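# Close the power enclosure door and lock its latch

## Task

Close the door of the power enclosure and rotate its quarter-turn latch until it reaches its end stop. The door and latch must stay in that state on their own, not because the robot is holding them. The robot must not fall over or be left leaning. Anything the robot is still touching at the end must not give way by more than roughly a fingernail's width once released. Finish by releasing the latch and door and moving the robot away from them.

## Robot and tools

Robot: a Rainbow Robotics RB-Y1 in simulation. It has a two-wheeled base with two rear casters that cannot move sideways. The base is 0.66 m long and 0.58 m wide, and its front edge sits 0.10 m ahead of the drive axle. A folding leg (ankle, knee, hip) carries a chest that can twist. On the chest are a head with a camera and two 7-joint arms, each ending in a parallel gripper that has its own wrist camera.

Frames. In the base frame the origin is on the floor midway between the drive wheels, with x forward, y to the left and z up. The state reports chest, left_hand and right_hand in this frame. Each hand point lies midway between the finger pads. The fingers point along the hand's -z axis and close along its x axis. The reported hand position can be off, more so when the arm is stretched far out. base_odometry is measured from where the base stood at the start and counts only wheel rotation, so wheel slip shows up as travel. Its heading is positive to the left, within -3.142 to 3.142.

execute_actions(actions, cameras). actions is a list holding one action, or none; an empty list just returns the state and images. An action may contain:
- base: exactly one relative move, measured from where the base last reported itself. translate_m is a straight drive in metres, from -3 to 3, with forward positive. rotate_rad is a turn on the spot in radians, from -3.2 to 3.2, with left (counter-clockwise seen from above) positive.
- joints: one dictionary covering the whole robot, keyed by joint name. Each value is an absolute target, in radians, or in metres for the grippers. Ranges: torso_squat_rad 0 to 1.2 (0 is standing tall; larger values lower a level chest). torso_shift_rad -0.3 to 0.6 (positive moves the hips forward). torso_pitch_rad -0.2 to 1.4 (positive bows forward). torso_yaw_rad -1.5 to 1.5 (positive turns left). Shoulder pitch, both arms, -2.356 to 2.356 (0 hangs down; negative swings forward and up). left_shoulder_roll_rad 0 to 3.141 (positive raises the arm out to the left). right_shoulder_roll_rad -3.141 to 0 (negative raises it out to the right). Shoulder yaw -2.094 to 2.094. Elbow -2.617 to 0.01 (0 is straight; negative bends). Forearm roll -3.141 to 3.141. Wrist pitch -1.57 to 1.919 (negative tips the hand forward). Hand roll -2.705 to 2.705. For yaw and the rolls, positive turns the same way on both arms (left, or counter-clockwise from above on a hanging arm). left_gripper_m and right_gripper_m range from 0 to 0.1 m and give the gap between the pads. head_pan_rad -0.523 to 0.523 (positive turns left). head_tilt_rad -0.35 to 1.57 (positive looks down). A joint counts as done within ±0.02 of its target; grippers within ±0.004.
- speeds: optional caps on top speed for this action only. translate_m 0.05 to 0.4 m/s, rotate_rad 0.1 to 1.509 rad/s. The defaults are the top of each range.
- min_time_s: 0.1 to 8 s, the shortest time any arm or head motion in this action may take.
All motions in an action start together. No action lasts more than 15 s, and a base move needing over 8.667 s is rejected. cameras takes a list of head_camera, left_wrist_camera, right_wrist_camera or all; left out or null means all, and [] means none. An unknown key or an out-of-range value rejects the whole call, and nothing moves. A joint or the base that you leave out may still be pushing toward its previous target.

Torso combined limits: squat+shift <= 1.52; squat-shift+pitch <= 1.57; shift+0.5pitch-0.4squat <= 0.7; shift+0.3pitch-0.5squat <= 0.39. If a command breaks one of these, the torso moves only partway and reports off_target.

Results: base_status and joint_status report how each motion ended. done means it reached its target; for the base this only means the wheels turned as commanded. off_target means it stopped short and may keep pushing. contact_stop means it hit something firm, and the whole group then halts: the torso, or one arm's seven joints. time_out means it ran too long. stopped_with_arm means the torso halted because an arm made contact. limit_stop_at_own_body means the self-collision guard stepped in. limit_stop_at_motor_heat marks an overheating stop. After any of these stops the joint holds where it ended. "joint command not followed" means a built-in check refused an arm's targets; a cause line suggests the fix, and the gripper part still runs. on_its_own lists things you did not command, where "held at" gives the target being held. The pictures line names the cameras in the order of the images. After a stop, back off first in a separate action, arms before torso. Any remaining calls in that reply are skipped.

wait(seconds): 0 to 10 s with no new command; it returns the state and images.
zoom_image(camera, region): enlarges part of the latest full image. region is [x0, y0, x1, y1] in pixels, at most 504×504. The head image is 896x504 and the wrist images are 644x364.
read_manual(section): licence texts only.
finished_scene(scene): ends the current scene, given by its number, and reports success. It cannot be undone.

Cautions: the base does not stop on contact and can keep shoving whatever it hits. The bent leg can reach past the front edge, and a leg blocked by furniture can push the robot backward without odometry showing it. Never let the arms strike or squeeze each other, grippers included. Too much contact torque stops the robot for 10 s. Holding loads heats the motors; from 65 °C you get a warning, and at 80 °C the arm brakes lock. Heavy weight held far forward can tip the robot over. To grip something, command a gap at least 0.005 m narrower than the object. Avoid slamming the door, hitting it hard or pushing very hard. The robot keeps its last command while you are composing a reply.

Each tool is called as a command line: name --argument value for each argument, lists and objects as JSON in quotes; but a table of rows of numbers goes row by row, as --pt "numbers of a row", without its own name.

## Session

execute_actions --actions '[]'

Scene clock: 0.00 s.
base_odometry: x=+0.000 y=+0.000 heading=+0.000 (m, m, rad; odometry frame)
base_status: not commanded
joint_positions: torso_squat_rad=+0.350 torso_shift_rad=+0.000 torso_pitch_rad=+0.001 torso_yaw_rad=+0.000 left_shoulder_pitch_rad=+0.000 left_shoulder_roll_rad=+0.016 left_shoulder_yaw_rad=+0.009 left_elbow_rad=-0.177 left_forearm_roll_rad=-0.031 left_wrist_pitch_rad=-0.038 left_hand_roll_rad=-0.009 left_gripper_m=+0.099 right_shoulder_pitch_rad=+0.042 right_shoulder_roll_rad=-0.036 right_shoulder_yaw_rad=+0.030 right_elbow_rad=-0.228 right_forearm_roll_rad=-0.021 right_wrist_pitch_rad=+0.024 right_hand_roll_rad=+0.047 right_gripper_m=+0.100 head_pan_rad=+0.000 head_tilt_rad=+0.401
joint_status: not commanded
chest: x=-0.2281 y=-0.0007 z=+1.2476 quat_wxyz=(+1.000, +0.001, +0.000, +0.000) (m; base frame)
left_hand: x=-0.1334 y=+0.2329 z=+0.5692 quat_wxyz=(+0.994, +0.011, -0.107, -0.017) (m; base frame)
right_hand: x=-0.1533 y=-0.2450 z=+0.5660 quat_wxyz=(+0.996, -0.017, -0.081, +0.023) (m; base frame)
pictures: head_camera, left_wrist_camera, right_wrist_camera
Images, in order (width x height): head_camera 896x504, left_wrist_camera 644x364, right_wrist_camera 644x364.

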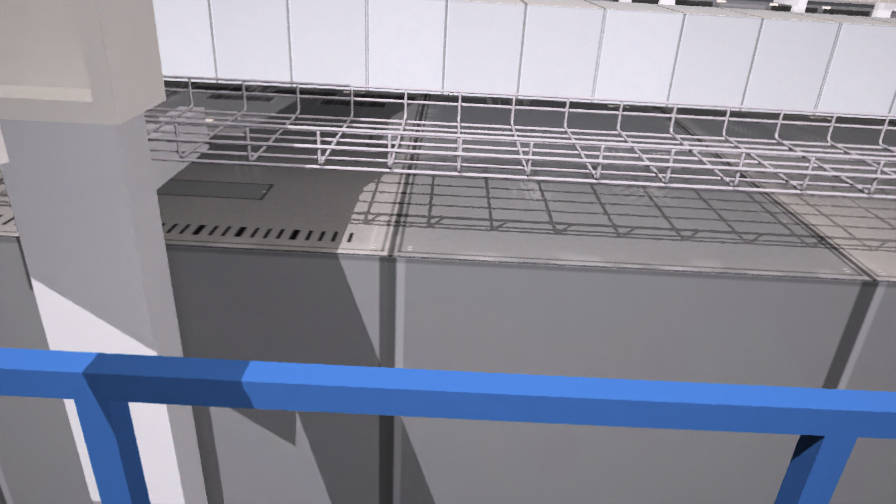

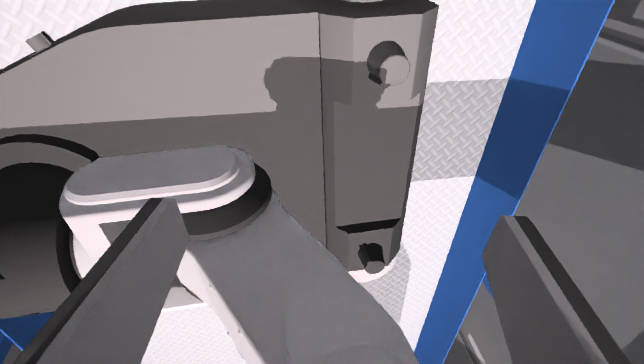

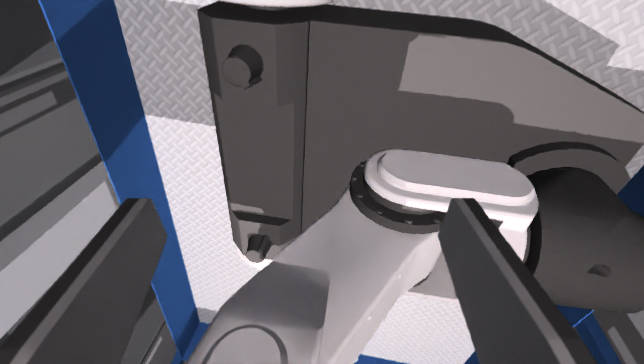

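execute_actions --actions '[{"joints":{"head_pan_rad":0.52,"head_tilt_rad":0.1,"torso_yaw_rad":0.5}}]' --cameras '["head_camera"]'

execute_actions --actions '[{"joints":{"head_pan_rad":0.52,"head_tilt_rad":0.2,"torso_yaw_rad":1.3}}]' --cameras '["head_camera"]'

Scene clock: 8.87 s.
base_odometry: x=+0.000 y=+0.000 heading=+0.000 (m, m, rad; odometry frame)
base_status: not commanded
joint_positions: torso_squat_rad=+0.350 torso_shift_rad=+0.000 torso_pitch_rad=+0.001 torso_yaw_rad=+0.500 left_shoulder_pitch_rad=+0.000 left_shoulder_roll_rad=+0.016 left_shoulder_yaw_rad=+0.009 left_elbow_rad=-0.177 left_forearm_roll_rad=-0.031 left_wrist_pitch_rad=-0.038 left_hand_roll_rad=-0.009 left_gripper_m=+0.099 right_shoulder_pitch_rad=+0.042 right_shoulder_roll_rad=-0.036 right_shoulder_yaw_rad=+0.030 right_elbow_rad=-0.228 right_forearm_roll_rad=-0.021 right_wrist_pitch_rad=+0.024 right_hand_roll_rad=+0.047 right_gripper_m=+0.100 head_pan_rad=+0.520 head_tilt_rad=+0.100
joint_status: all done
chest: x=-0.2281 y=-0.0007 z=+1.2476 quat_wxyz=(+0.969, +0.001, +0.000, +0.247) (m; base frame)
left_hand: x=-0.2568 y=+0.2499 z=+0.5693 quat_wxyz=(+0.967, +0.037, -0.101, +0.230) (m; base frame)
right_hand: x=-0.0450 y=-0.1790 z=+0.5660 quat_wxyz=(+0.960, +0.004, -0.083, +0.269) (m; base frame)
pictures: head_camera
Images, in order (width x height): head_camera 896x504.

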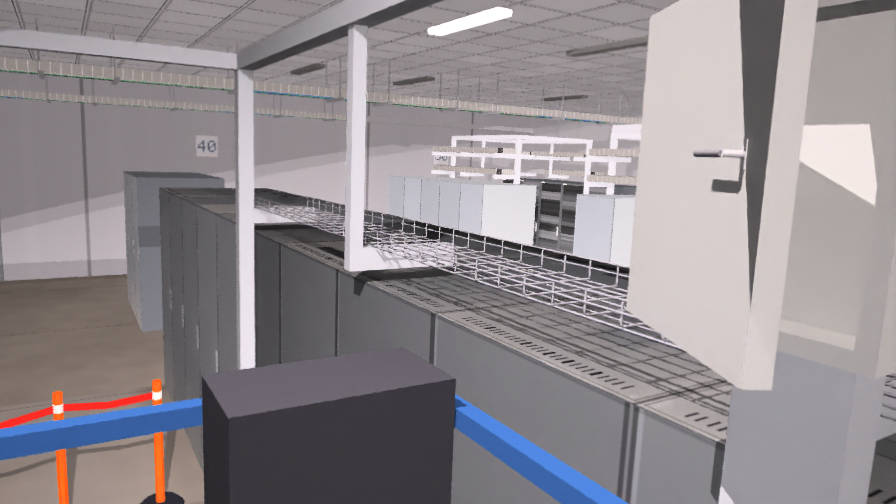

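Scene clock: 10.37 s.
base_odometry: x=+0.000 y=+0.000 heading=+0.000 (m, m, rad; odometry frame)
base_status: not commanded
joint_positions: torso_squat_rad=+0.350 torso_shift_rad=+0.000 torso_pitch_rad=+0.001 torso_yaw_rad=+1.013 left_shoulder_pitch_rad=+0.000 left_shoulder_roll_rad=+0.016 left_shoulder_yaw_rad=+0.009 left_elbow_rad=-0.177 left_forearm_roll_rad=-0.031 left_wrist_pitch_rad=-0.038 left_hand_roll_rad=-0.009 left_gripper_m=+0.099 right_shoulder_pitch_rad=+0.041 right_shoulder_roll_rad=-0.036 right_shoulder_yaw_rad=+0.030 right_elbow_rad=-0.228 right_forearm_roll_rad=-0.021 right_wrist_pitch_rad=+0.024 right_hand_roll_rad=+0.047 right_gripper_m=+0.100 head_pan_rad=+0.520 head_tilt_rad=+0.200
joint_status: torso_yaw_rad limit_stop_at_own_body (moved +0.513 of +0.800); the others done
on_its_own: torso_yaw_rad is held at +1.013, not at your +1.300, since a limit_stop_at_own_body
chest: x=-0.2281 y=-0.0007 z=+1.2476 quat_wxyz=(+0.874, +0.001, +0.000, +0.485) (m; base frame)
left_hand: x=-0.3760 y=+0.2037 z=+0.5693 quat_wxyz=(+0.877, +0.061, -0.089, +0.468) (m; base frame)
right_hand: x=+0.0194 y=-0.0656 z=+0.5661 quat_wxyz=(+0.860, +0.025, -0.080, +0.504) (m; base frame)
pictures: head_camera
Images, in order (width x height): head_camera 896x504.

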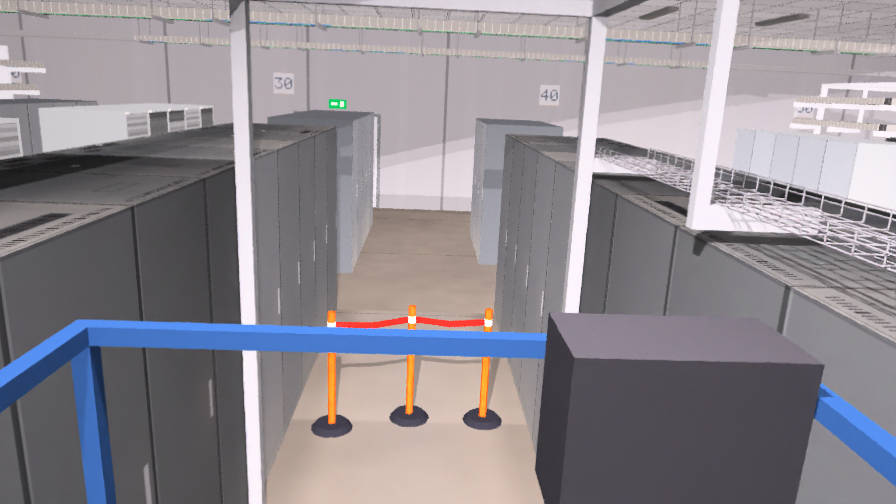

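execute_actions --actions '[{"joints":{"head_pan_rad":0.45,"head_tilt_rad":0.0,"torso_yaw_rad":0.0}}]' --cameras '["head_camera"]'

Scene clock: 16.77 s.
base_odometry: x=+0.000 y=+0.000 heading=+0.000 (m, m, rad; odometry frame)
base_status: not commanded
joint_positions: torso_squat_rad=+0.350 torso_shift_rad=+0.000 torso_pitch_rad=+0.001 torso_yaw_rad=+0.000 left_shoulder_pitch_rad=-0.001 left_shoulder_roll_rad=+0.016 left_shoulder_yaw_rad=+0.009 left_elbow_rad=-0.177 left_forearm_roll_rad=-0.031 left_wrist_pitch_rad=-0.038 left_hand_roll_rad=-0.009 left_gripper_m=+0.099 right_shoulder_pitch_rad=+0.042 right_shoulder_roll_rad=-0.036 right_shoulder_yaw_rad=+0.030 right_elbow_rad=-0.228 right_forearm_roll_rad=-0.021 right_wrist_pitch_rad=+0.024 right_hand_roll_rad=+0.047 right_gripper_m=+0.100 head_pan_rad=+0.450 head_tilt_rad=+0.000
joint_status: all done
chest: x=-0.2281 y=-0.0007 z=+1.2476 quat_wxyz=(+1.000, +0.001, +0.000, +0.000) (m; base frame)
left_hand: x=-0.1334 y=+0.2329 z=+0.5692 quat_wxyz=(+0.994, +0.011, -0.107, -0.017) (m; base frame)
right_hand: x=-0.1533 y=-0.2450 z=+0.5660 quat_wxyz=(+0.996, -0.017, -0.081, +0.023) (m; base frame)
pictures: head_camera
Images, in order (width x height): head_camera 896x504.

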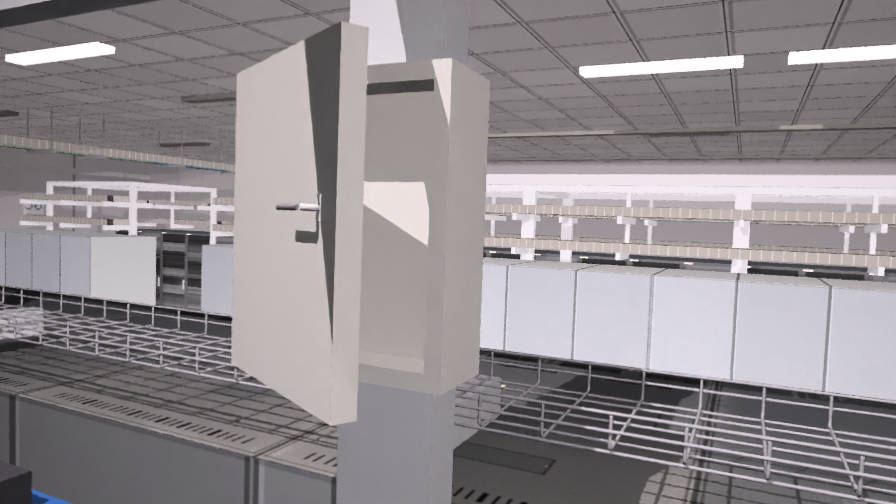

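execute_actions --actions '[{"joints":{"head_pan_rad":0.45,"head_tilt_rad":0.8}}]' --cameras '["head_camera"]'

execute_actions --actions '[{"joints":{"head_pan_rad":0.0,"head_tilt_rad":1.1}}]' --cameras '["head_camera"]'

Scene clock: 30.53 s.
base_odometry: x=+0.000 y=+0.000 heading=+0.000 (m, m, rad; odometry frame)
base_status: not commanded
joint_positions: torso_squat_rad=+0.350 torso_shift_rad=+0.000 torso_pitch_rad=+0.001 torso_yaw_rad=+0.000 left_shoulder_pitch_rad=-0.001 left_shoulder_roll_rad=+0.016 left_shoulder_yaw_rad=+0.009 left_elbow_rad=-0.177 left_forearm_roll_rad=-0.031 left_wrist_pitch_rad=-0.038 left_hand_roll_rad=-0.009 left_gripper_m=+0.099 right_shoulder_pitch_rad=+0.042 right_shoulder_roll_rad=-0.036 right_shoulder_yaw_rad=+0.030 right_elbow_rad=-0.228 right_forearm_roll_rad=-0.021 right_wrist_pitch_rad=+0.024 right_hand_roll_rad=+0.047 right_gripper_m=+0.100 head_pan_rad=+0.450 head_tilt_rad=+0.800
joint_status: all done
chest: x=-0.2281 y=-0.0007 z=+1.2476 quat_wxyz=(+1.000, +0.001, +0.000, +0.000) (m; base frame)
left_hand: x=-0.1334 y=+0.2329 z=+0.5692 quat_wxyz=(+0.994, +0.011, -0.107, -0.017) (m; base frame)
right_hand: x=-0.1533 y=-0.2450 z=+0.5660 quat_wxyz=(+0.996, -0.017, -0.081, +0.023) (m; base frame)
pictures: head_camera
Images, in order (width x height): head_camera 896x504.

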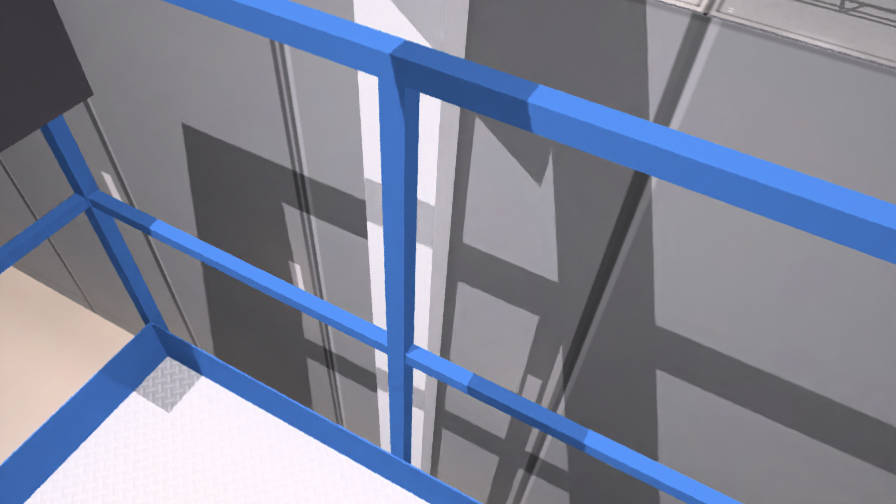

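Scene clock: 31.50 s.
base_odometry: x=+0.000 y=+0.000 heading=+0.000 (m, m, rad; odometry frame)
base_status: not commanded
joint_positions: torso_squat_rad=+0.350 torso_shift_rad=+0.000 torso_pitch_rad=+0.001 torso_yaw_rad=+0.000 left_shoulder_pitch_rad=-0.001 left_shoulder_roll_rad=+0.016 left_shoulder_yaw_rad=+0.009 left_elbow_rad=-0.177 left_forearm_roll_rad=-0.031 left_wrist_pitch_rad=-0.038 left_hand_roll_rad=-0.009 left_gripper_m=+0.099 right_shoulder_pitch_rad=+0.042 right_shoulder_roll_rad=-0.036 right_shoulder_yaw_rad=+0.030 right_elbow_rad=-0.228 right_forearm_roll_rad=-0.021 right_wrist_pitch_rad=+0.024 right_hand_roll_rad=+0.047 right_gripper_m=+0.100 head_pan_rad=+0.000 head_tilt_rad=+1.100
joint_status: all done
chest: x=-0.2281 y=-0.0007 z=+1.2476 quat_wxyz=(+1.000, +0.001, +0.000, +0.000) (m; base frame)
left_hand: x=-0.1334 y=+0.2329 z=+0.5692 quat_wxyz=(+0.994, +0.011, -0.107, -0.017) (m; base frame)
right_hand: x=-0.1533 y=-0.2450 z=+0.5660 quat_wxyz=(+0.996, -0.017, -0.081, +0.023) (m; base frame)
pictures: head_camera
Images, in order (width x height): head_camera 896x504.

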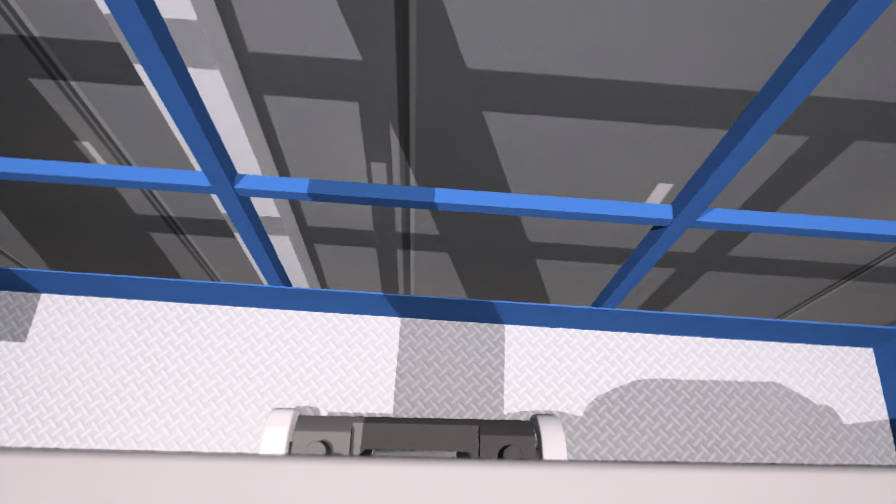

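execute_actions --actions '[{"base":{"rotate_rad":-0.85},"joints":{"head_pan_rad":0.5,"head_tilt_rad":0.0,"left_elbow_rad":-2.2,"left_wrist_pitch_rad":0.8,"left_gripper_m":0.0}}]' --cameras '["head_camera"]'

execute_actions --actions '[{"base":{"translate_m":-0.27}}]' --cameras '[]'

execute_actions --actions '[{"base":{"rotate_rad":0.783},"joints":{"head_pan_rad":0.2}}]' --cameras '["head_camera"]'

Scene clock: 157.80 s.
TORQUE FAULT: left_elbow_rad reached its load limit. The robot stopped for 10 seconds, dropped its targets and accepts commands again. The stop added 8.9 s to the call and to motion_time.
base_odometry: x=+0.000 y=+0.000 heading=-0.764 (m, m, rad; odometry frame)
base_status: rotate_rad torque_fault (by the wheels' count: -0.764 of -0.850)
joint_positions: torso_squat_rad=+0.350 torso_shift_rad=+0.000 torso_pitch_rad=+0.001 torso_yaw_rad=+0.000 left_shoulder_pitch_rad=+0.004 left_shoulder_roll_rad=+0.016 left_shoulder_yaw_rad=+0.009 left_elbow_rad=-1.829 left_forearm_roll_rad=-0.031 left_wrist_pitch_rad=+0.625 left_hand_roll_rad=-0.009 left_gripper_m=+0.000 right_shoulder_pitch_rad=+0.042 right_shoulder_roll_rad=-0.036 right_shoulder_yaw_rad=+0.030 right_elbow_rad=-0.228 right_forearm_roll_rad=-0.021 right_wrist_pitch_rad=+0.024 right_hand_roll_rad=+0.047 right_gripper_m=+0.100 head_pan_rad=+0.500 head_tilt_rad=+0.000
joint_status: left_elbow_rad torque_fault (moved -1.652 of -2.023); left_wrist_pitch_rad torque_fault (moved +0.663 of +0.838); the others done
on_its_own: left_elbow_rad is held at -1.830, not at your -2.200, since a torque_fault; left_wrist_pitch_rad is held at +0.625, not at your +0.800, since a torque_fault
chest: x=-0.2280 y=-0.0006 z=+1.2476 quat_wxyz=(+1.000, +0.000, +0.000, +0.000) (m; base frame)
left_hand: x=+0.2723 y=+0.2340 z=+1.0025 quat_wxyz=(+0.825, +0.027, -0.564, -0.010) (m; base frame)
right_hand: x=-0.1535 y=-0.2450 z=+0.5660 quat_wxyz=(+0.996, -0.017, -0.081, +0.023) (m; base frame)
pictures: head_camera
Images, in order (width x height): head_camera 896x504.

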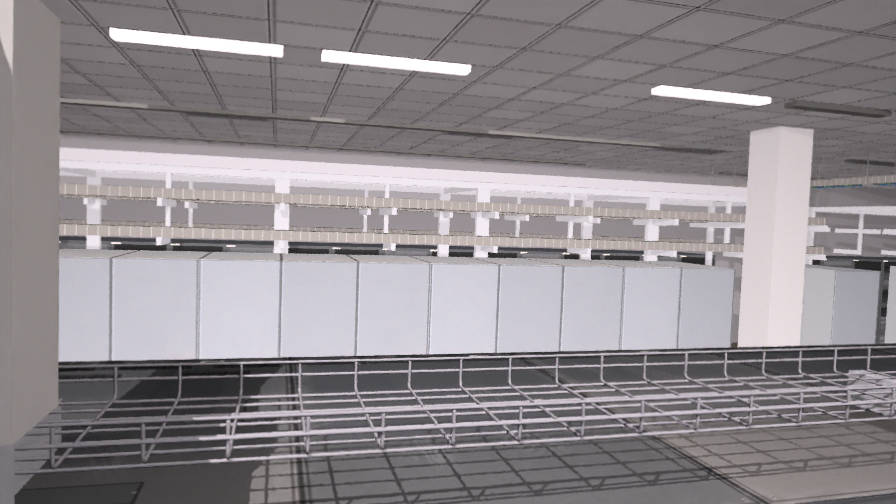

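not run: a stop came earlier in this reply.

not run: a stop came earlier in this reply.

execute_actions --actions '[{"base":{"translate_m":-0.29}}]' --cameras '["left_wrist_camera"]'

Scene clock: 168.00 s.
base_odometry: x=-0.210 y=+0.201 heading=-0.764 (m, m, rad; odometry frame)
base_status: done
joint_positions: torso_squat_rad=+0.350 torso_shift_rad=+0.000 torso_pitch_rad=+0.000 torso_yaw_rad=+0.000 left_shoulder_pitch_rad=+0.002 left_shoulder_roll_rad=+0.016 left_shoulder_yaw_rad=+0.009 left_elbow_rad=-1.830 left_forearm_roll_rad=-0.031 left_wrist_pitch_rad=+0.625 left_hand_roll_rad=-0.009 left_gripper_m=+0.000 right_shoulder_pitch_rad=+0.042 right_shoulder_roll_rad=-0.036 right_shoulder_yaw_rad=+0.030 right_elbow_rad=-0.228 right_forearm_roll_rad=-0.021 right_wrist_pitch_rad=+0.024 right_hand_roll_rad=+0.047 right_gripper_m=+0.100 head_pan_rad=+0.500 head_tilt_rad=+0.000
joint_status: not commanded
on_its_own: left_elbow_rad is held at -1.830, not at your -2.200, since a torque_fault; left_wrist_pitch_rad is held at +0.625, not at your +0.800, since a torque_fault
chest: x=-0.2282 y=-0.0007 z=+1.2476 quat_wxyz=(+1.000, +0.000, +0.000, +0.000) (m; base frame)
left_hand: x=+0.2728 y=+0.2337 z=+1.0043 quat_wxyz=(+0.824, +0.027, -0.566, -0.010) (m; base frame)
right_hand: x=-0.1533 y=-0.2450 z=+0.5660 quat_wxyz=(+0.996, -0.017, -0.081, +0.023) (m; base frame)
pictures: left_wrist_camera
Images, in order (width x height): left_wrist_camera 644x364.

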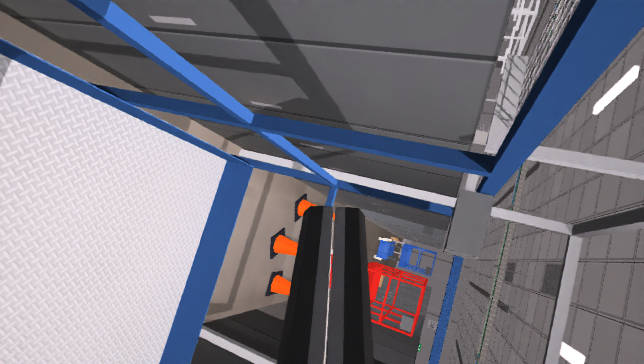

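execute_actions --actions '[{"base":{"rotate_rad":0.70},"joints":{"head_pan_rad":0.1,"head_tilt_rad":0.0,"left_elbow_rad":-2.3,"left_wrist_pitch_rad":0.8}}]' --cameras '["head_camera"]'

Scene clock: 177.57 s.
base_odometry: x=-0.209 y=+0.200 heading=-0.066 (m, m, rad; odometry frame)
base_status: done
joint_positions: torso_squat_rad=+0.350 torso_shift_rad=+0.000 torso_pitch_rad=+0.000 torso_yaw_rad=+0.000 left_shoulder_pitch_rad=+0.002 left_shoulder_roll_rad=+0.016 left_shoulder_yaw_rad=+0.009 left_elbow_rad=-2.300 left_forearm_roll_rad=-0.031 left_wrist_pitch_rad=+0.800 left_hand_roll_rad=-0.009 left_gripper_m=+0.000 right_shoulder_pitch_rad=+0.042 right_shoulder_roll_rad=-0.036 right_shoulder_yaw_rad=+0.030 right_elbow_rad=-0.228 right_forearm_roll_rad=-0.021 right_wrist_pitch_rad=+0.024 right_hand_roll_rad=+0.047 right_gripper_m=+0.100 head_pan_rad=+0.100 head_tilt_rad=+0.000
joint_status: all done
chest: x=-0.2281 y=-0.0007 z=+1.2476 quat_wxyz=(+1.000, +0.001, +0.000, +0.000) (m; base frame)
left_hand: x=+0.2441 y=+0.2312 z=+1.1822 quat_wxyz=(+0.732, +0.028, -0.681, -0.006) (m; base frame)
right_hand: x=-0.1533 y=-0.2450 z=+0.5660 quat_wxyz=(+0.996, -0.017, -0.081, +0.023) (m; base frame)
pictures: head_camera
Images, in order (width x height): head_camera 896x504.

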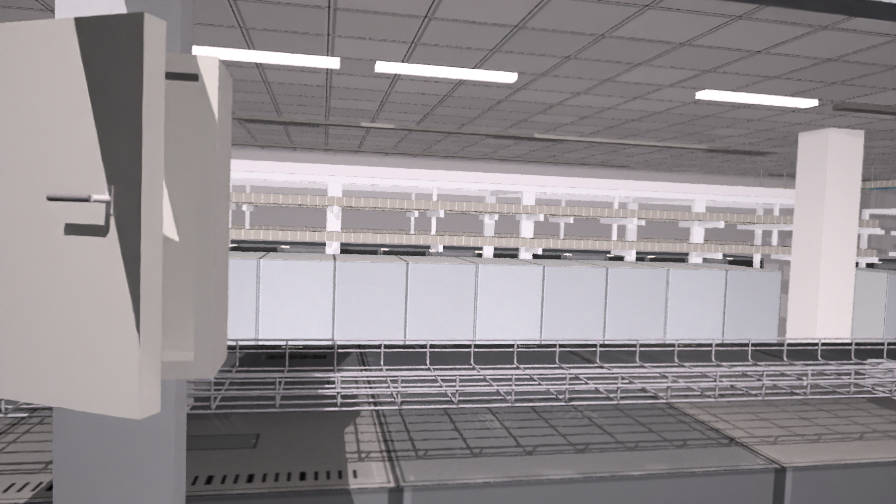

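execute_actions --actions '[{"joints":{"head_pan_rad":0.0,"head_tilt_rad":0.95}}]' --cameras '["head_camera","right_wrist_camera"]'

Scene clock: 225.37 s.
base_odometry: x=-0.209 y=+0.200 heading=-0.066 (m, m, rad; odometry frame)
base_status: not commanded
joint_positions: torso_squat_rad=+0.350 torso_shift_rad=+0.000 torso_pitch_rad=+0.000 torso_yaw_rad=+0.000 left_shoulder_pitch_rad=+0.002 left_shoulder_roll_rad=+0.016 left_shoulder_yaw_rad=+0.009 left_elbow_rad=-2.300 left_forearm_roll_rad=-0.031 left_wrist_pitch_rad=+0.800 left_hand_roll_rad=-0.009 left_gripper_m=+0.000 right_shoulder_pitch_rad=+0.042 right_shoulder_roll_rad=-0.036 right_shoulder_yaw_rad=+0.030 right_elbow_rad=-0.228 right_forearm_roll_rad=-0.021 right_wrist_pitch_rad=+0.024 right_hand_roll_rad=+0.047 right_gripper_m=+0.100 head_pan_rad=+0.000 head_tilt_rad=+0.950
joint_status: all done
chest: x=-0.2281 y=-0.0007 z=+1.2476 quat_wxyz=(+1.000, +0.001, +0.000, +0.000) (m; base frame)
left_hand: x=+0.2441 y=+0.2312 z=+1.1822 quat_wxyz=(+0.732, +0.028, -0.681, -0.006) (m; base frame)
right_hand: x=-0.1533 y=-0.2450 z=+0.5660 quat_wxyz=(+0.996, -0.017, -0.081, +0.023) (m; base frame)
pictures: head_camera, right_wrist_camera
Images, in order (width x height): head_camera 896x504, right_wrist_camera 644x364.

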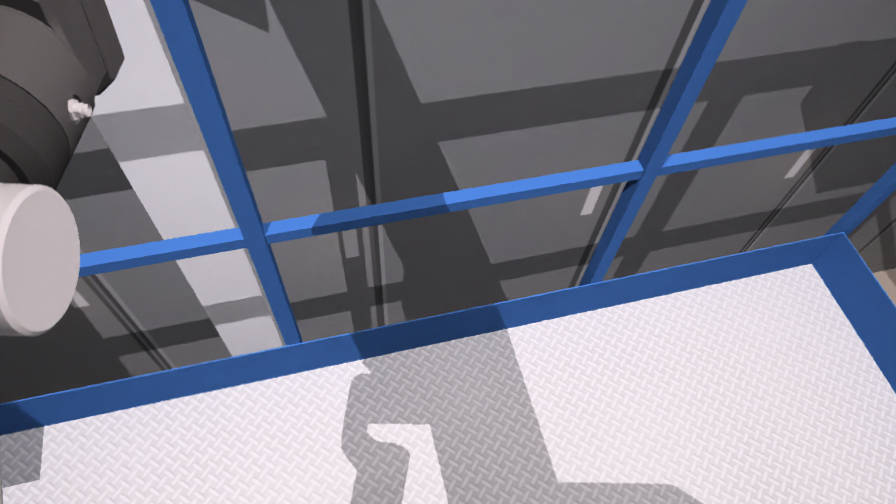

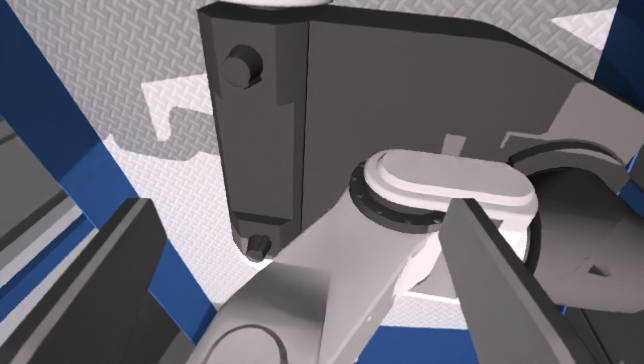

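execute_actions --actions '[{"base":{"translate_m":0.12}}]' --cameras '[]'

execute_actions --actions '[{"base":{"rotate_rad":0.214}}]' --cameras '["head_camera","right_wrist_camera"]'

Scene clock: 243.73 s.
base_odometry: x=-0.090 y=+0.192 heading=-0.065 (m, m, rad; odometry frame)
base_status: done
joint_positions: torso_squat_rad=+0.350 torso_shift_rad=+0.000 torso_pitch_rad=+0.001 torso_yaw_rad=+0.000 left_shoulder_pitch_rad=+0.002 left_shoulder_roll_rad=+0.016 left_shoulder_yaw_rad=+0.009 left_elbow_rad=-2.300 left_forearm_roll_rad=-0.031 left_wrist_pitch_rad=+0.800 left_hand_roll_rad=-0.009 left_gripper_m=+0.000 right_shoulder_pitch_rad=+0.042 right_shoulder_roll_rad=-0.036 right_shoulder_yaw_rad=+0.030 right_elbow_rad=-0.228 right_forearm_roll_rad=-0.021 right_wrist_pitch_rad=+0.024 right_hand_roll_rad=+0.047 right_gripper_m=+0.100 head_pan_rad=+0.000 head_tilt_rad=+0.950
joint_status: not commanded
chest: x=-0.2281 y=-0.0007 z=+1.2476 quat_wxyz=(+1.000, +0.001, +0.000, +0.000) (m; base frame)
left_hand: x=+0.2441 y=+0.2312 z=+1.1821 quat_wxyz=(+0.732, +0.028, -0.680, -0.006) (m; base frame)
right_hand: x=-0.1532 y=-0.2450 z=+0.5660 quat_wxyz=(+0.996, -0.017, -0.081, +0.023) (m; base frame)
pictures: none
No camera images: the call's "cameras" was empty. Leave "cameras" out to get every camera's image.

Scene clock: 245.40 s.
base_odometry: x=-0.089 y=+0.192 heading=+0.148 (m, m, rad; odometry frame)
base_status: done
joint_positions: torso_squat_rad=+0.350 torso_shift_rad=+0.000 torso_pitch_rad=+0.001 torso_yaw_rad=+0.000 left_shoulder_pitch_rad=+0.002 left_shoulder_roll_rad=+0.016 left_shoulder_yaw_rad=+0.009 left_elbow_rad=-2.300 left_forearm_roll_rad=-0.031 left_wrist_pitch_rad=+0.800 left_hand_roll_rad=-0.009 left_gripper_m=+0.000 right_shoulder_pitch_rad=+0.042 right_shoulder_roll_rad=-0.036 right_shoulder_yaw_rad=+0.030 right_elbow_rad=-0.228 right_forearm_roll_rad=-0.021 right_wrist_pitch_rad=+0.024 right_hand_roll_rad=+0.047 right_gripper_m=+0.100 head_pan_rad=+0.000 head_tilt_rad=+0.950
joint_status: not commanded
chest: x=-0.2281 y=-0.0008 z=+1.2476 quat_wxyz=(+1.000, +0.001, +0.000, +0.000) (m; base frame)
left_hand: x=+0.2441 y=+0.2312 z=+1.1822 quat_wxyz=(+0.732, +0.028, -0.680, -0.006) (m; base frame)
right_hand: x=-0.1532 y=-0.2450 z=+0.5660 quat_wxyz=(+0.996, -0.017, -0.081, +0.023) (m; base frame)
pictures: head_camera, right_wrist_camera
Images, in order (width x height): head_camera 896x504, right_wrist_camera 644x364.

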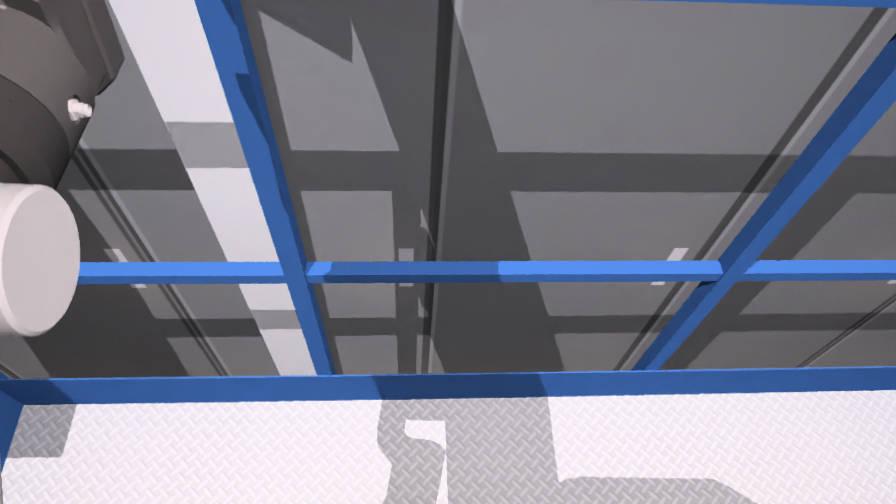

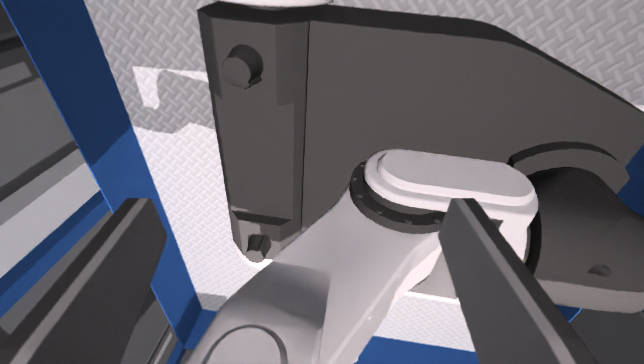

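execute_actions --actions '[{"joints":{"head_pan_rad":0.4,"head_tilt_rad":0.0}}]' --cameras '["head_camera"]'

Scene clock: 255.03 s.
base_odometry: x=-0.089 y=+0.192 heading=+0.148 (m, m, rad; odometry frame)
base_status: not commanded
joint_positions: torso_squat_rad=+0.350 torso_shift_rad=+0.000 torso_pitch_rad=+0.001 torso_yaw_rad=+0.000 left_shoulder_pitch_rad=+0.002 left_shoulder_roll_rad=+0.016 left_shoulder_yaw_rad=+0.009 left_elbow_rad=-2.300 left_forearm_roll_rad=-0.031 left_wrist_pitch_rad=+0.800 left_hand_roll_rad=-0.009 left_gripper_m=+0.000 right_shoulder_pitch_rad=+0.042 right_shoulder_roll_rad=-0.036 right_shoulder_yaw_rad=+0.030 right_elbow_rad=-0.228 right_forearm_roll_rad=-0.021 right_wrist_pitch_rad=+0.024 right_hand_roll_rad=+0.047 right_gripper_m=+0.100 head_pan_rad=+0.400 head_tilt_rad=+0.000
joint_status: all done
chest: x=-0.2281 y=-0.0008 z=+1.2476 quat_wxyz=(+1.000, +0.001, +0.000, +0.000) (m; base frame)
left_hand: x=+0.2441 y=+0.2312 z=+1.1822 quat_wxyz=(+0.732, +0.028, -0.680, -0.006) (m; base frame)
right_hand: x=-0.1532 y=-0.2450 z=+0.5660 quat_wxyz=(+0.996, -0.017, -0.081, +0.023) (m; base frame)
pictures: head_camera
Images, in order (width x height): head_camera 896x504.

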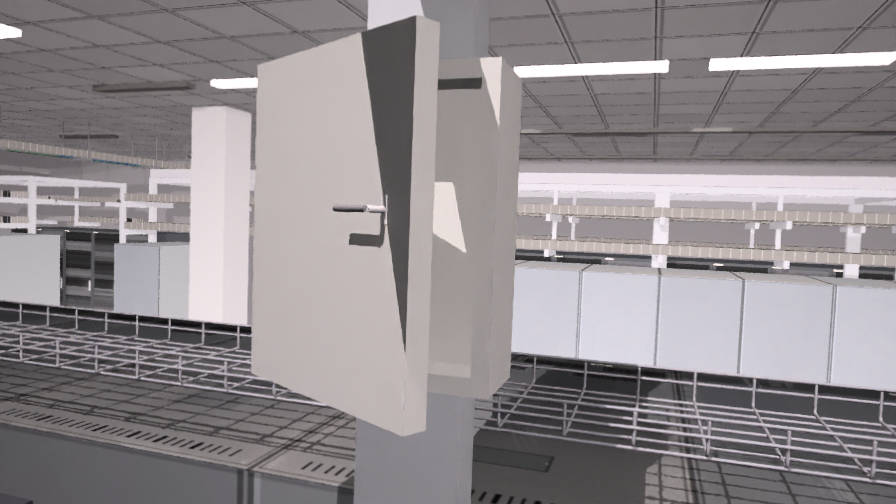

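zoom_image --camera "head_camera" --region '[280, 150, 480, 280]'

Region (280, 150, 480, 280) of head_camera's 896x504 image, scaled by 2.520, with more detail than that image has; it fills the top 328 rows of this view, and the rest is white.

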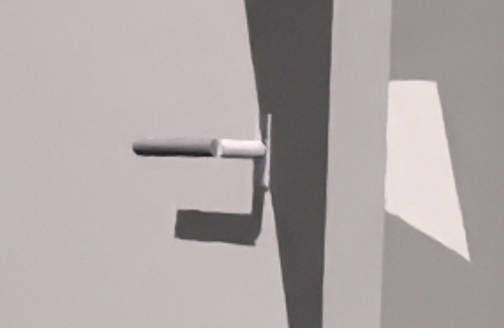

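execute_actions --actions '[{"base":{"translate_m":-0.06},"joints":{"left_shoulder_pitch_rad":-0.93,"left_shoulder_roll_rad":0.36,"left_shoulder_yaw_rad":0.278,"left_elbow_rad":-2.2,"left_forearm_roll_rad":0.0,"left_wrist_pitch_rad":1.53,"left_hand_roll_rad":0.0,"head_pan_rad":0.4},"min_time_s":1.5}]' --cameras '["head_camera","left_wrist_camera"]'

Scene clock: 354.90 s.
base_odometry: x=-0.149 y=+0.183 heading=+0.149 (m, m, rad; odometry frame)
base_status: done
joint_positions: torso_squat_rad=+0.350 torso_shift_rad=+0.000 torso_pitch_rad=+0.000 torso_yaw_rad=+0.000 left_shoulder_pitch_rad=-0.930 left_shoulder_roll_rad=+0.360 left_shoulder_yaw_rad=+0.278 left_elbow_rad=-2.200 left_forearm_roll_rad=+0.000 left_wrist_pitch_rad=+1.530 left_hand_roll_rad=+0.000 left_gripper_m=+0.000 right_shoulder_pitch_rad=+0.042 right_shoulder_roll_rad=-0.036 right_shoulder_yaw_rad=+0.030 right_elbow_rad=-0.228 right_forearm_roll_rad=-0.021 right_wrist_pitch_rad=+0.024 right_hand_roll_rad=+0.047 right_gripper_m=+0.100 head_pan_rad=+0.400 head_tilt_rad=+0.000
joint_status: all done
chest: x=-0.2281 y=-0.0007 z=+1.2476 quat_wxyz=(+1.000, +0.001, +0.000, +0.000) (m; base frame)
left_hand: x=+0.2661 y=+0.2874 z=+1.4704 quat_wxyz=(+0.681, +0.108, -0.724, +0.012) (m; base frame)
right_hand: x=-0.1533 y=-0.2450 z=+0.5660 quat_wxyz=(+0.996, -0.017, -0.081, +0.023) (m; base frame)
pictures: head_camera, left_wrist_camera
Images, in order (width x height): head_camera 896x504, left_wrist_camera 644x364.

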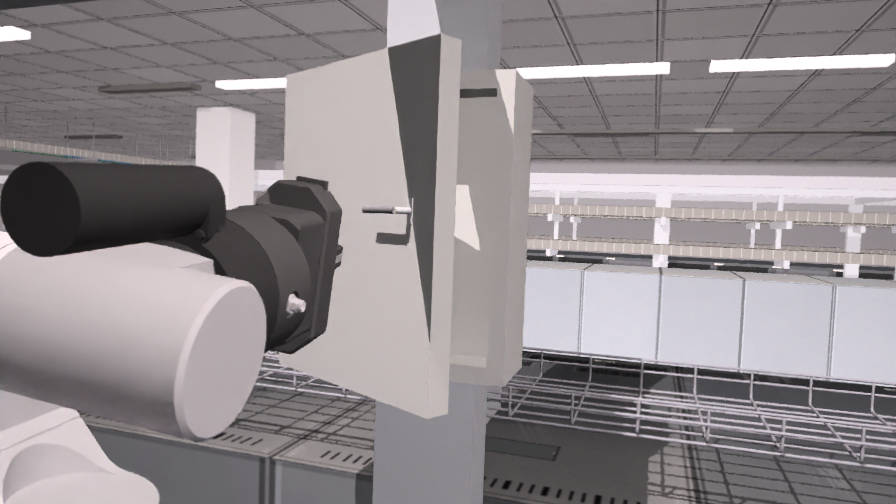

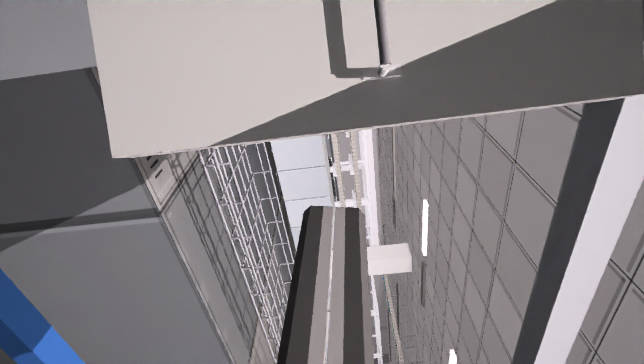

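execute_actions --actions '[{"base":{"translate_m":0.07},"joints":{"torso_squat_rad":0.5},"speeds":{"translate_m":0.1}}]' --cameras '["head_camera","left_wrist_camera"]'

Scene clock: 384.47 s.
base_odometry: x=-0.080 y=+0.194 heading=+0.149 (m, m, rad; odometry frame)
base_status: done
joint_positions: torso_squat_rad=+0.500 torso_shift_rad=+0.000 torso_pitch_rad=+0.001 torso_yaw_rad=+0.000 left_shoulder_pitch_rad=-0.930 left_shoulder_roll_rad=+0.360 left_shoulder_yaw_rad=+0.278 left_elbow_rad=-2.200 left_forearm_roll_rad=+0.000 left_wrist_pitch_rad=+1.530 left_hand_roll_rad=+0.000 left_gripper_m=+0.000 right_shoulder_pitch_rad=+0.042 right_shoulder_roll_rad=-0.036 right_shoulder_yaw_rad=+0.030 right_elbow_rad=-0.228 right_forearm_roll_rad=-0.021 right_wrist_pitch_rad=+0.024 right_hand_roll_rad=+0.047 right_gripper_m=+0.100 head_pan_rad=+0.400 head_tilt_rad=+0.000
joint_status: all done
chest: x=-0.2281 y=-0.0007 z=+1.2042 quat_wxyz=(+1.000, +0.001, +0.000, +0.000) (m; base frame)
left_hand: x=+0.2662 y=+0.2875 z=+1.4269 quat_wxyz=(+0.681, +0.108, -0.724, +0.012) (m; base frame)
right_hand: x=-0.1532 y=-0.2450 z=+0.5226 quat_wxyz=(+0.996, -0.017, -0.081, +0.023) (m; base frame)
pictures: head_camera, left_wrist_camera
Images, in order (width x height): head_camera 896x504, left_wrist_camera 644x364.

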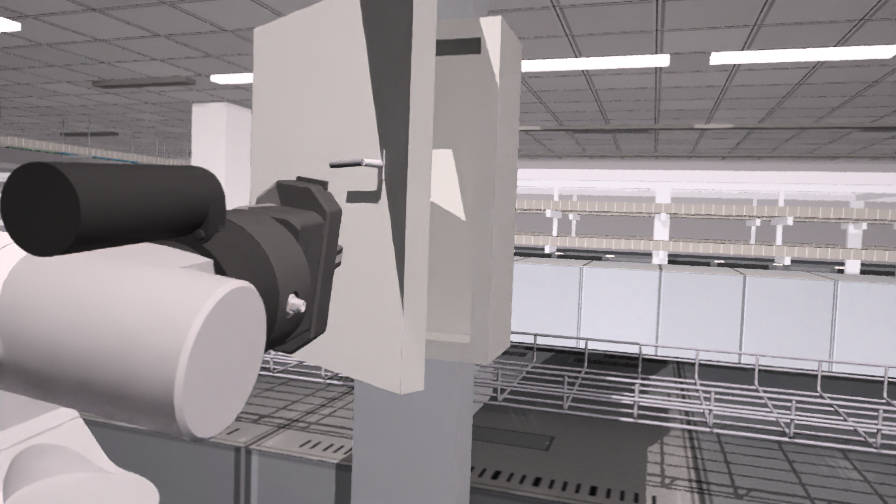

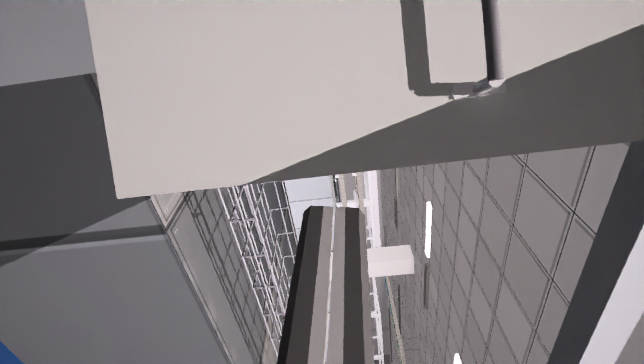

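execute_actions --actions '[{"base":{"translate_m":0.09},"speeds":{"translate_m":0.1}}]' --cameras '["head_camera","left_wrist_camera"]'

Scene clock: 403.93 s.
base_odometry: x=+0.009 y=+0.207 heading=+0.150 (m, m, rad; odometry frame)
base_status: done
joint_positions: torso_squat_rad=+0.500 torso_shift_rad=+0.000 torso_pitch_rad=+0.001 torso_yaw_rad=+0.000 left_shoulder_pitch_rad=-0.930 left_shoulder_roll_rad=+0.360 left_shoulder_yaw_rad=+0.278 left_elbow_rad=-2.200 left_forearm_roll_rad=+0.000 left_wrist_pitch_rad=+1.530 left_hand_roll_rad=+0.000 left_gripper_m=+0.000 right_shoulder_pitch_rad=+0.042 right_shoulder_roll_rad=-0.036 right_shoulder_yaw_rad=+0.030 right_elbow_rad=-0.228 right_forearm_roll_rad=-0.021 right_wrist_pitch_rad=+0.024 right_hand_roll_rad=+0.047 right_gripper_m=+0.100 head_pan_rad=+0.400 head_tilt_rad=+0.000
joint_status: not commanded
chest: x=-0.2280 y=-0.0007 z=+1.2042 quat_wxyz=(+1.000, +0.001, +0.000, +0.000) (m; base frame)
left_hand: x=+0.2662 y=+0.2875 z=+1.4269 quat_wxyz=(+0.681, +0.108, -0.724, +0.012) (m; base frame)
right_hand: x=-0.1532 y=-0.2450 z=+0.5226 quat_wxyz=(+0.996, -0.017, -0.081, +0.023) (m; base frame)
pictures: head_camera, left_wrist_camera
Images, in order (width x height): head_camera 896x504, left_wrist_camera 644x364.

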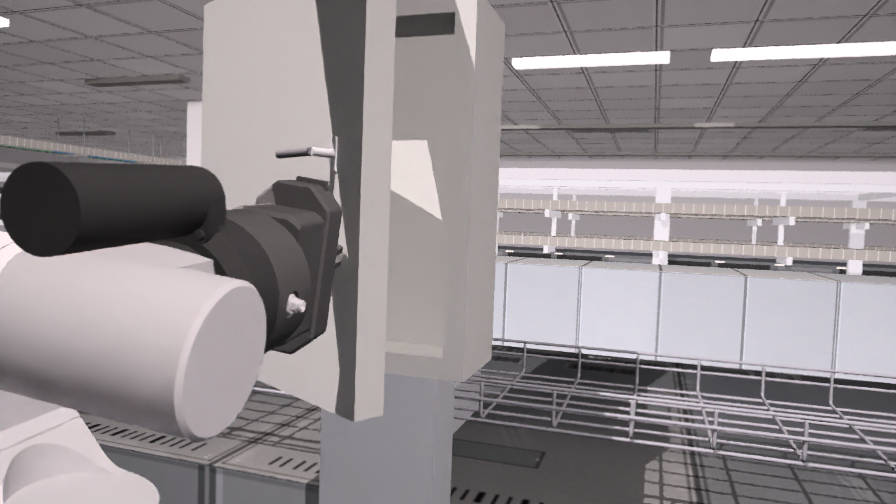

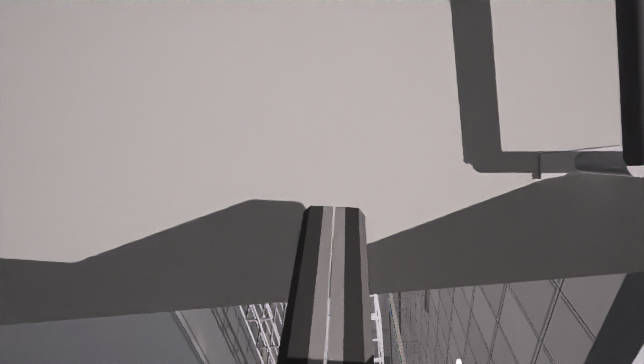

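execute_actions --actions '[{"base":{"translate_m":0.07},"speeds":{"translate_m":0.05}}]' --cameras '["head_camera","left_wrist_camera"]'

Scene clock: 410.83 s.
base_odometry: x=+0.079 y=+0.217 heading=+0.150 (m, m, rad; odometry frame)
base_status: done
joint_positions: torso_squat_rad=+0.500 torso_shift_rad=+0.000 torso_pitch_rad=+0.001 torso_yaw_rad=+0.000 left_shoulder_pitch_rad=-0.930 left_shoulder_roll_rad=+0.360 left_shoulder_yaw_rad=+0.278 left_elbow_rad=-2.200 left_forearm_roll_rad=+0.000 left_wrist_pitch_rad=+1.530 left_hand_roll_rad=+0.000 left_gripper_m=+0.000 right_shoulder_pitch_rad=+0.042 right_shoulder_roll_rad=-0.036 right_shoulder_yaw_rad=+0.030 right_elbow_rad=-0.228 right_forearm_roll_rad=-0.021 right_wrist_pitch_rad=+0.024 right_hand_roll_rad=+0.047 right_gripper_m=+0.100 head_pan_rad=+0.400 head_tilt_rad=+0.000
joint_status: not commanded
chest: x=-0.2281 y=-0.0007 z=+1.2042 quat_wxyz=(+1.000, +0.001, +0.000, +0.000) (m; base frame)
left_hand: x=+0.2661 y=+0.2875 z=+1.4270 quat_wxyz=(+0.681, +0.108, -0.724, +0.012) (m; base frame)
right_hand: x=-0.1532 y=-0.2450 z=+0.5226 quat_wxyz=(+0.996, -0.017, -0.081, +0.023) (m; base frame)
pictures: head_camera, left_wrist_camera
Images, in order (width x height): head_camera 896x504, left_wrist_camera 644x364.

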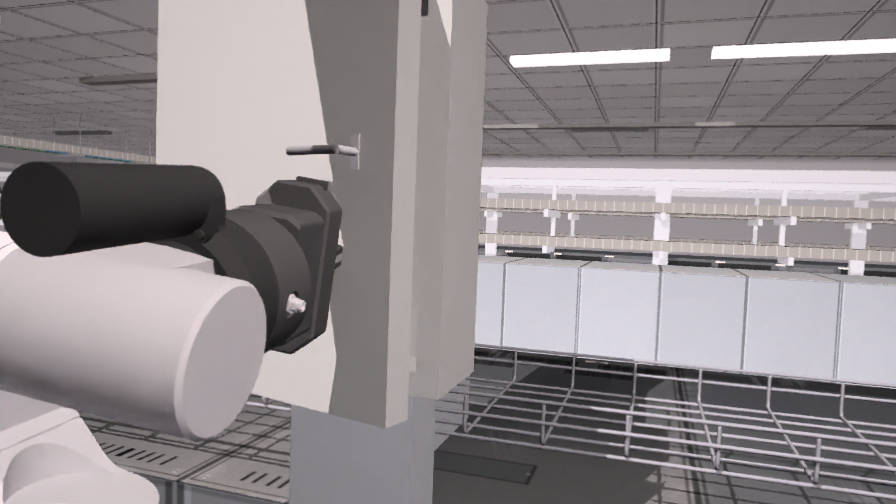

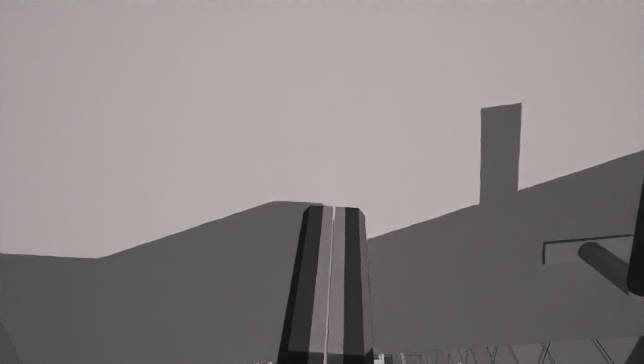

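execute_actions --actions '[{"base":{"translate_m":0.025},"speeds":{"translate_m":0.05}}]' --cameras '["head_camera","left_wrist_camera"]'

Scene clock: 416.60 s.
base_odometry: x=+0.103 y=+0.221 heading=+0.151 (m, m, rad; odometry frame)
base_status: done
joint_positions: torso_squat_rad=+0.500 torso_shift_rad=+0.000 torso_pitch_rad=+0.001 torso_yaw_rad=+0.000 left_shoulder_pitch_rad=-0.930 left_shoulder_roll_rad=+0.360 left_shoulder_yaw_rad=+0.278 left_elbow_rad=-2.200 left_forearm_roll_rad=+0.000 left_wrist_pitch_rad=+1.530 left_hand_roll_rad=+0.000 left_gripper_m=+0.000 right_shoulder_pitch_rad=+0.042 right_shoulder_roll_rad=-0.036 right_shoulder_yaw_rad=+0.030 right_elbow_rad=-0.228 right_forearm_roll_rad=-0.021 right_wrist_pitch_rad=+0.024 right_hand_roll_rad=+0.047 right_gripper_m=+0.100 head_pan_rad=+0.400 head_tilt_rad=+0.000
joint_status: not commanded
chest: x=-0.2281 y=-0.0007 z=+1.2042 quat_wxyz=(+1.000, +0.001, +0.000, +0.000) (m; base frame)
left_hand: x=+0.2661 y=+0.2875 z=+1.4270 quat_wxyz=(+0.681, +0.108, -0.724, +0.012) (m; base frame)
right_hand: x=-0.1532 y=-0.2450 z=+0.5226 quat_wxyz=(+0.996, -0.017, -0.081, +0.023) (m; base frame)
pictures: head_camera, left_wrist_camera
Images, in order (width x height): head_camera 896x504, left_wrist_camera 644x364.

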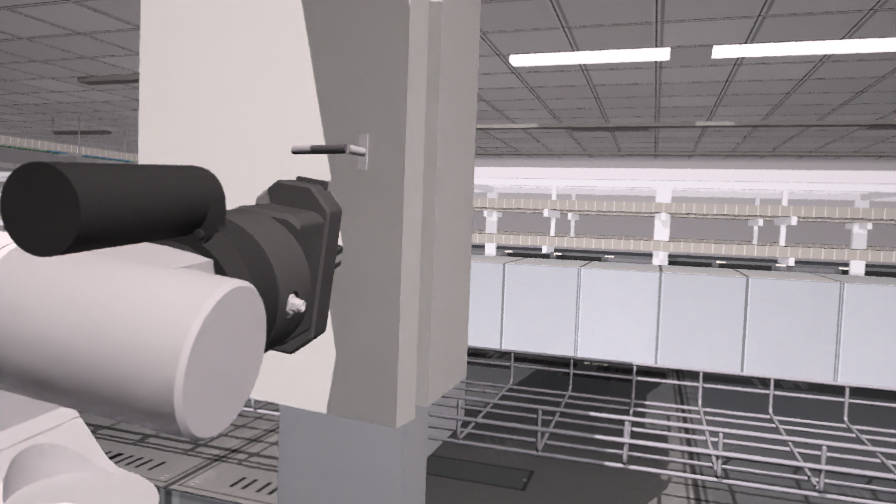

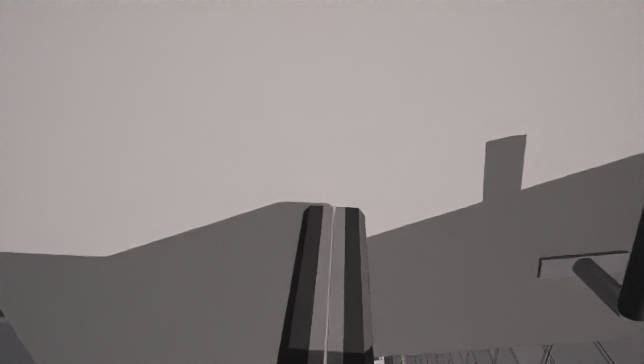

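zoom_image --camera "head_camera" --region '[280, 100, 520, 440]'

Region (280, 100, 520, 440) of head_camera's 896x504 image, scaled by 1.482, with more detail than that image has; it fills the left 356 columns of this view, and the rest is white.

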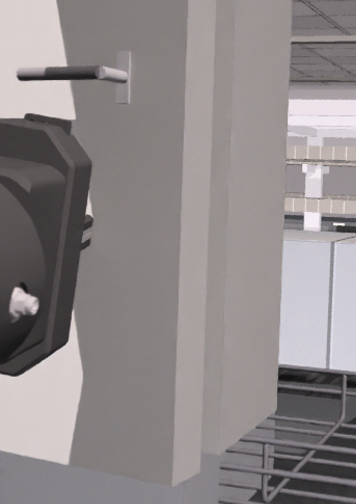

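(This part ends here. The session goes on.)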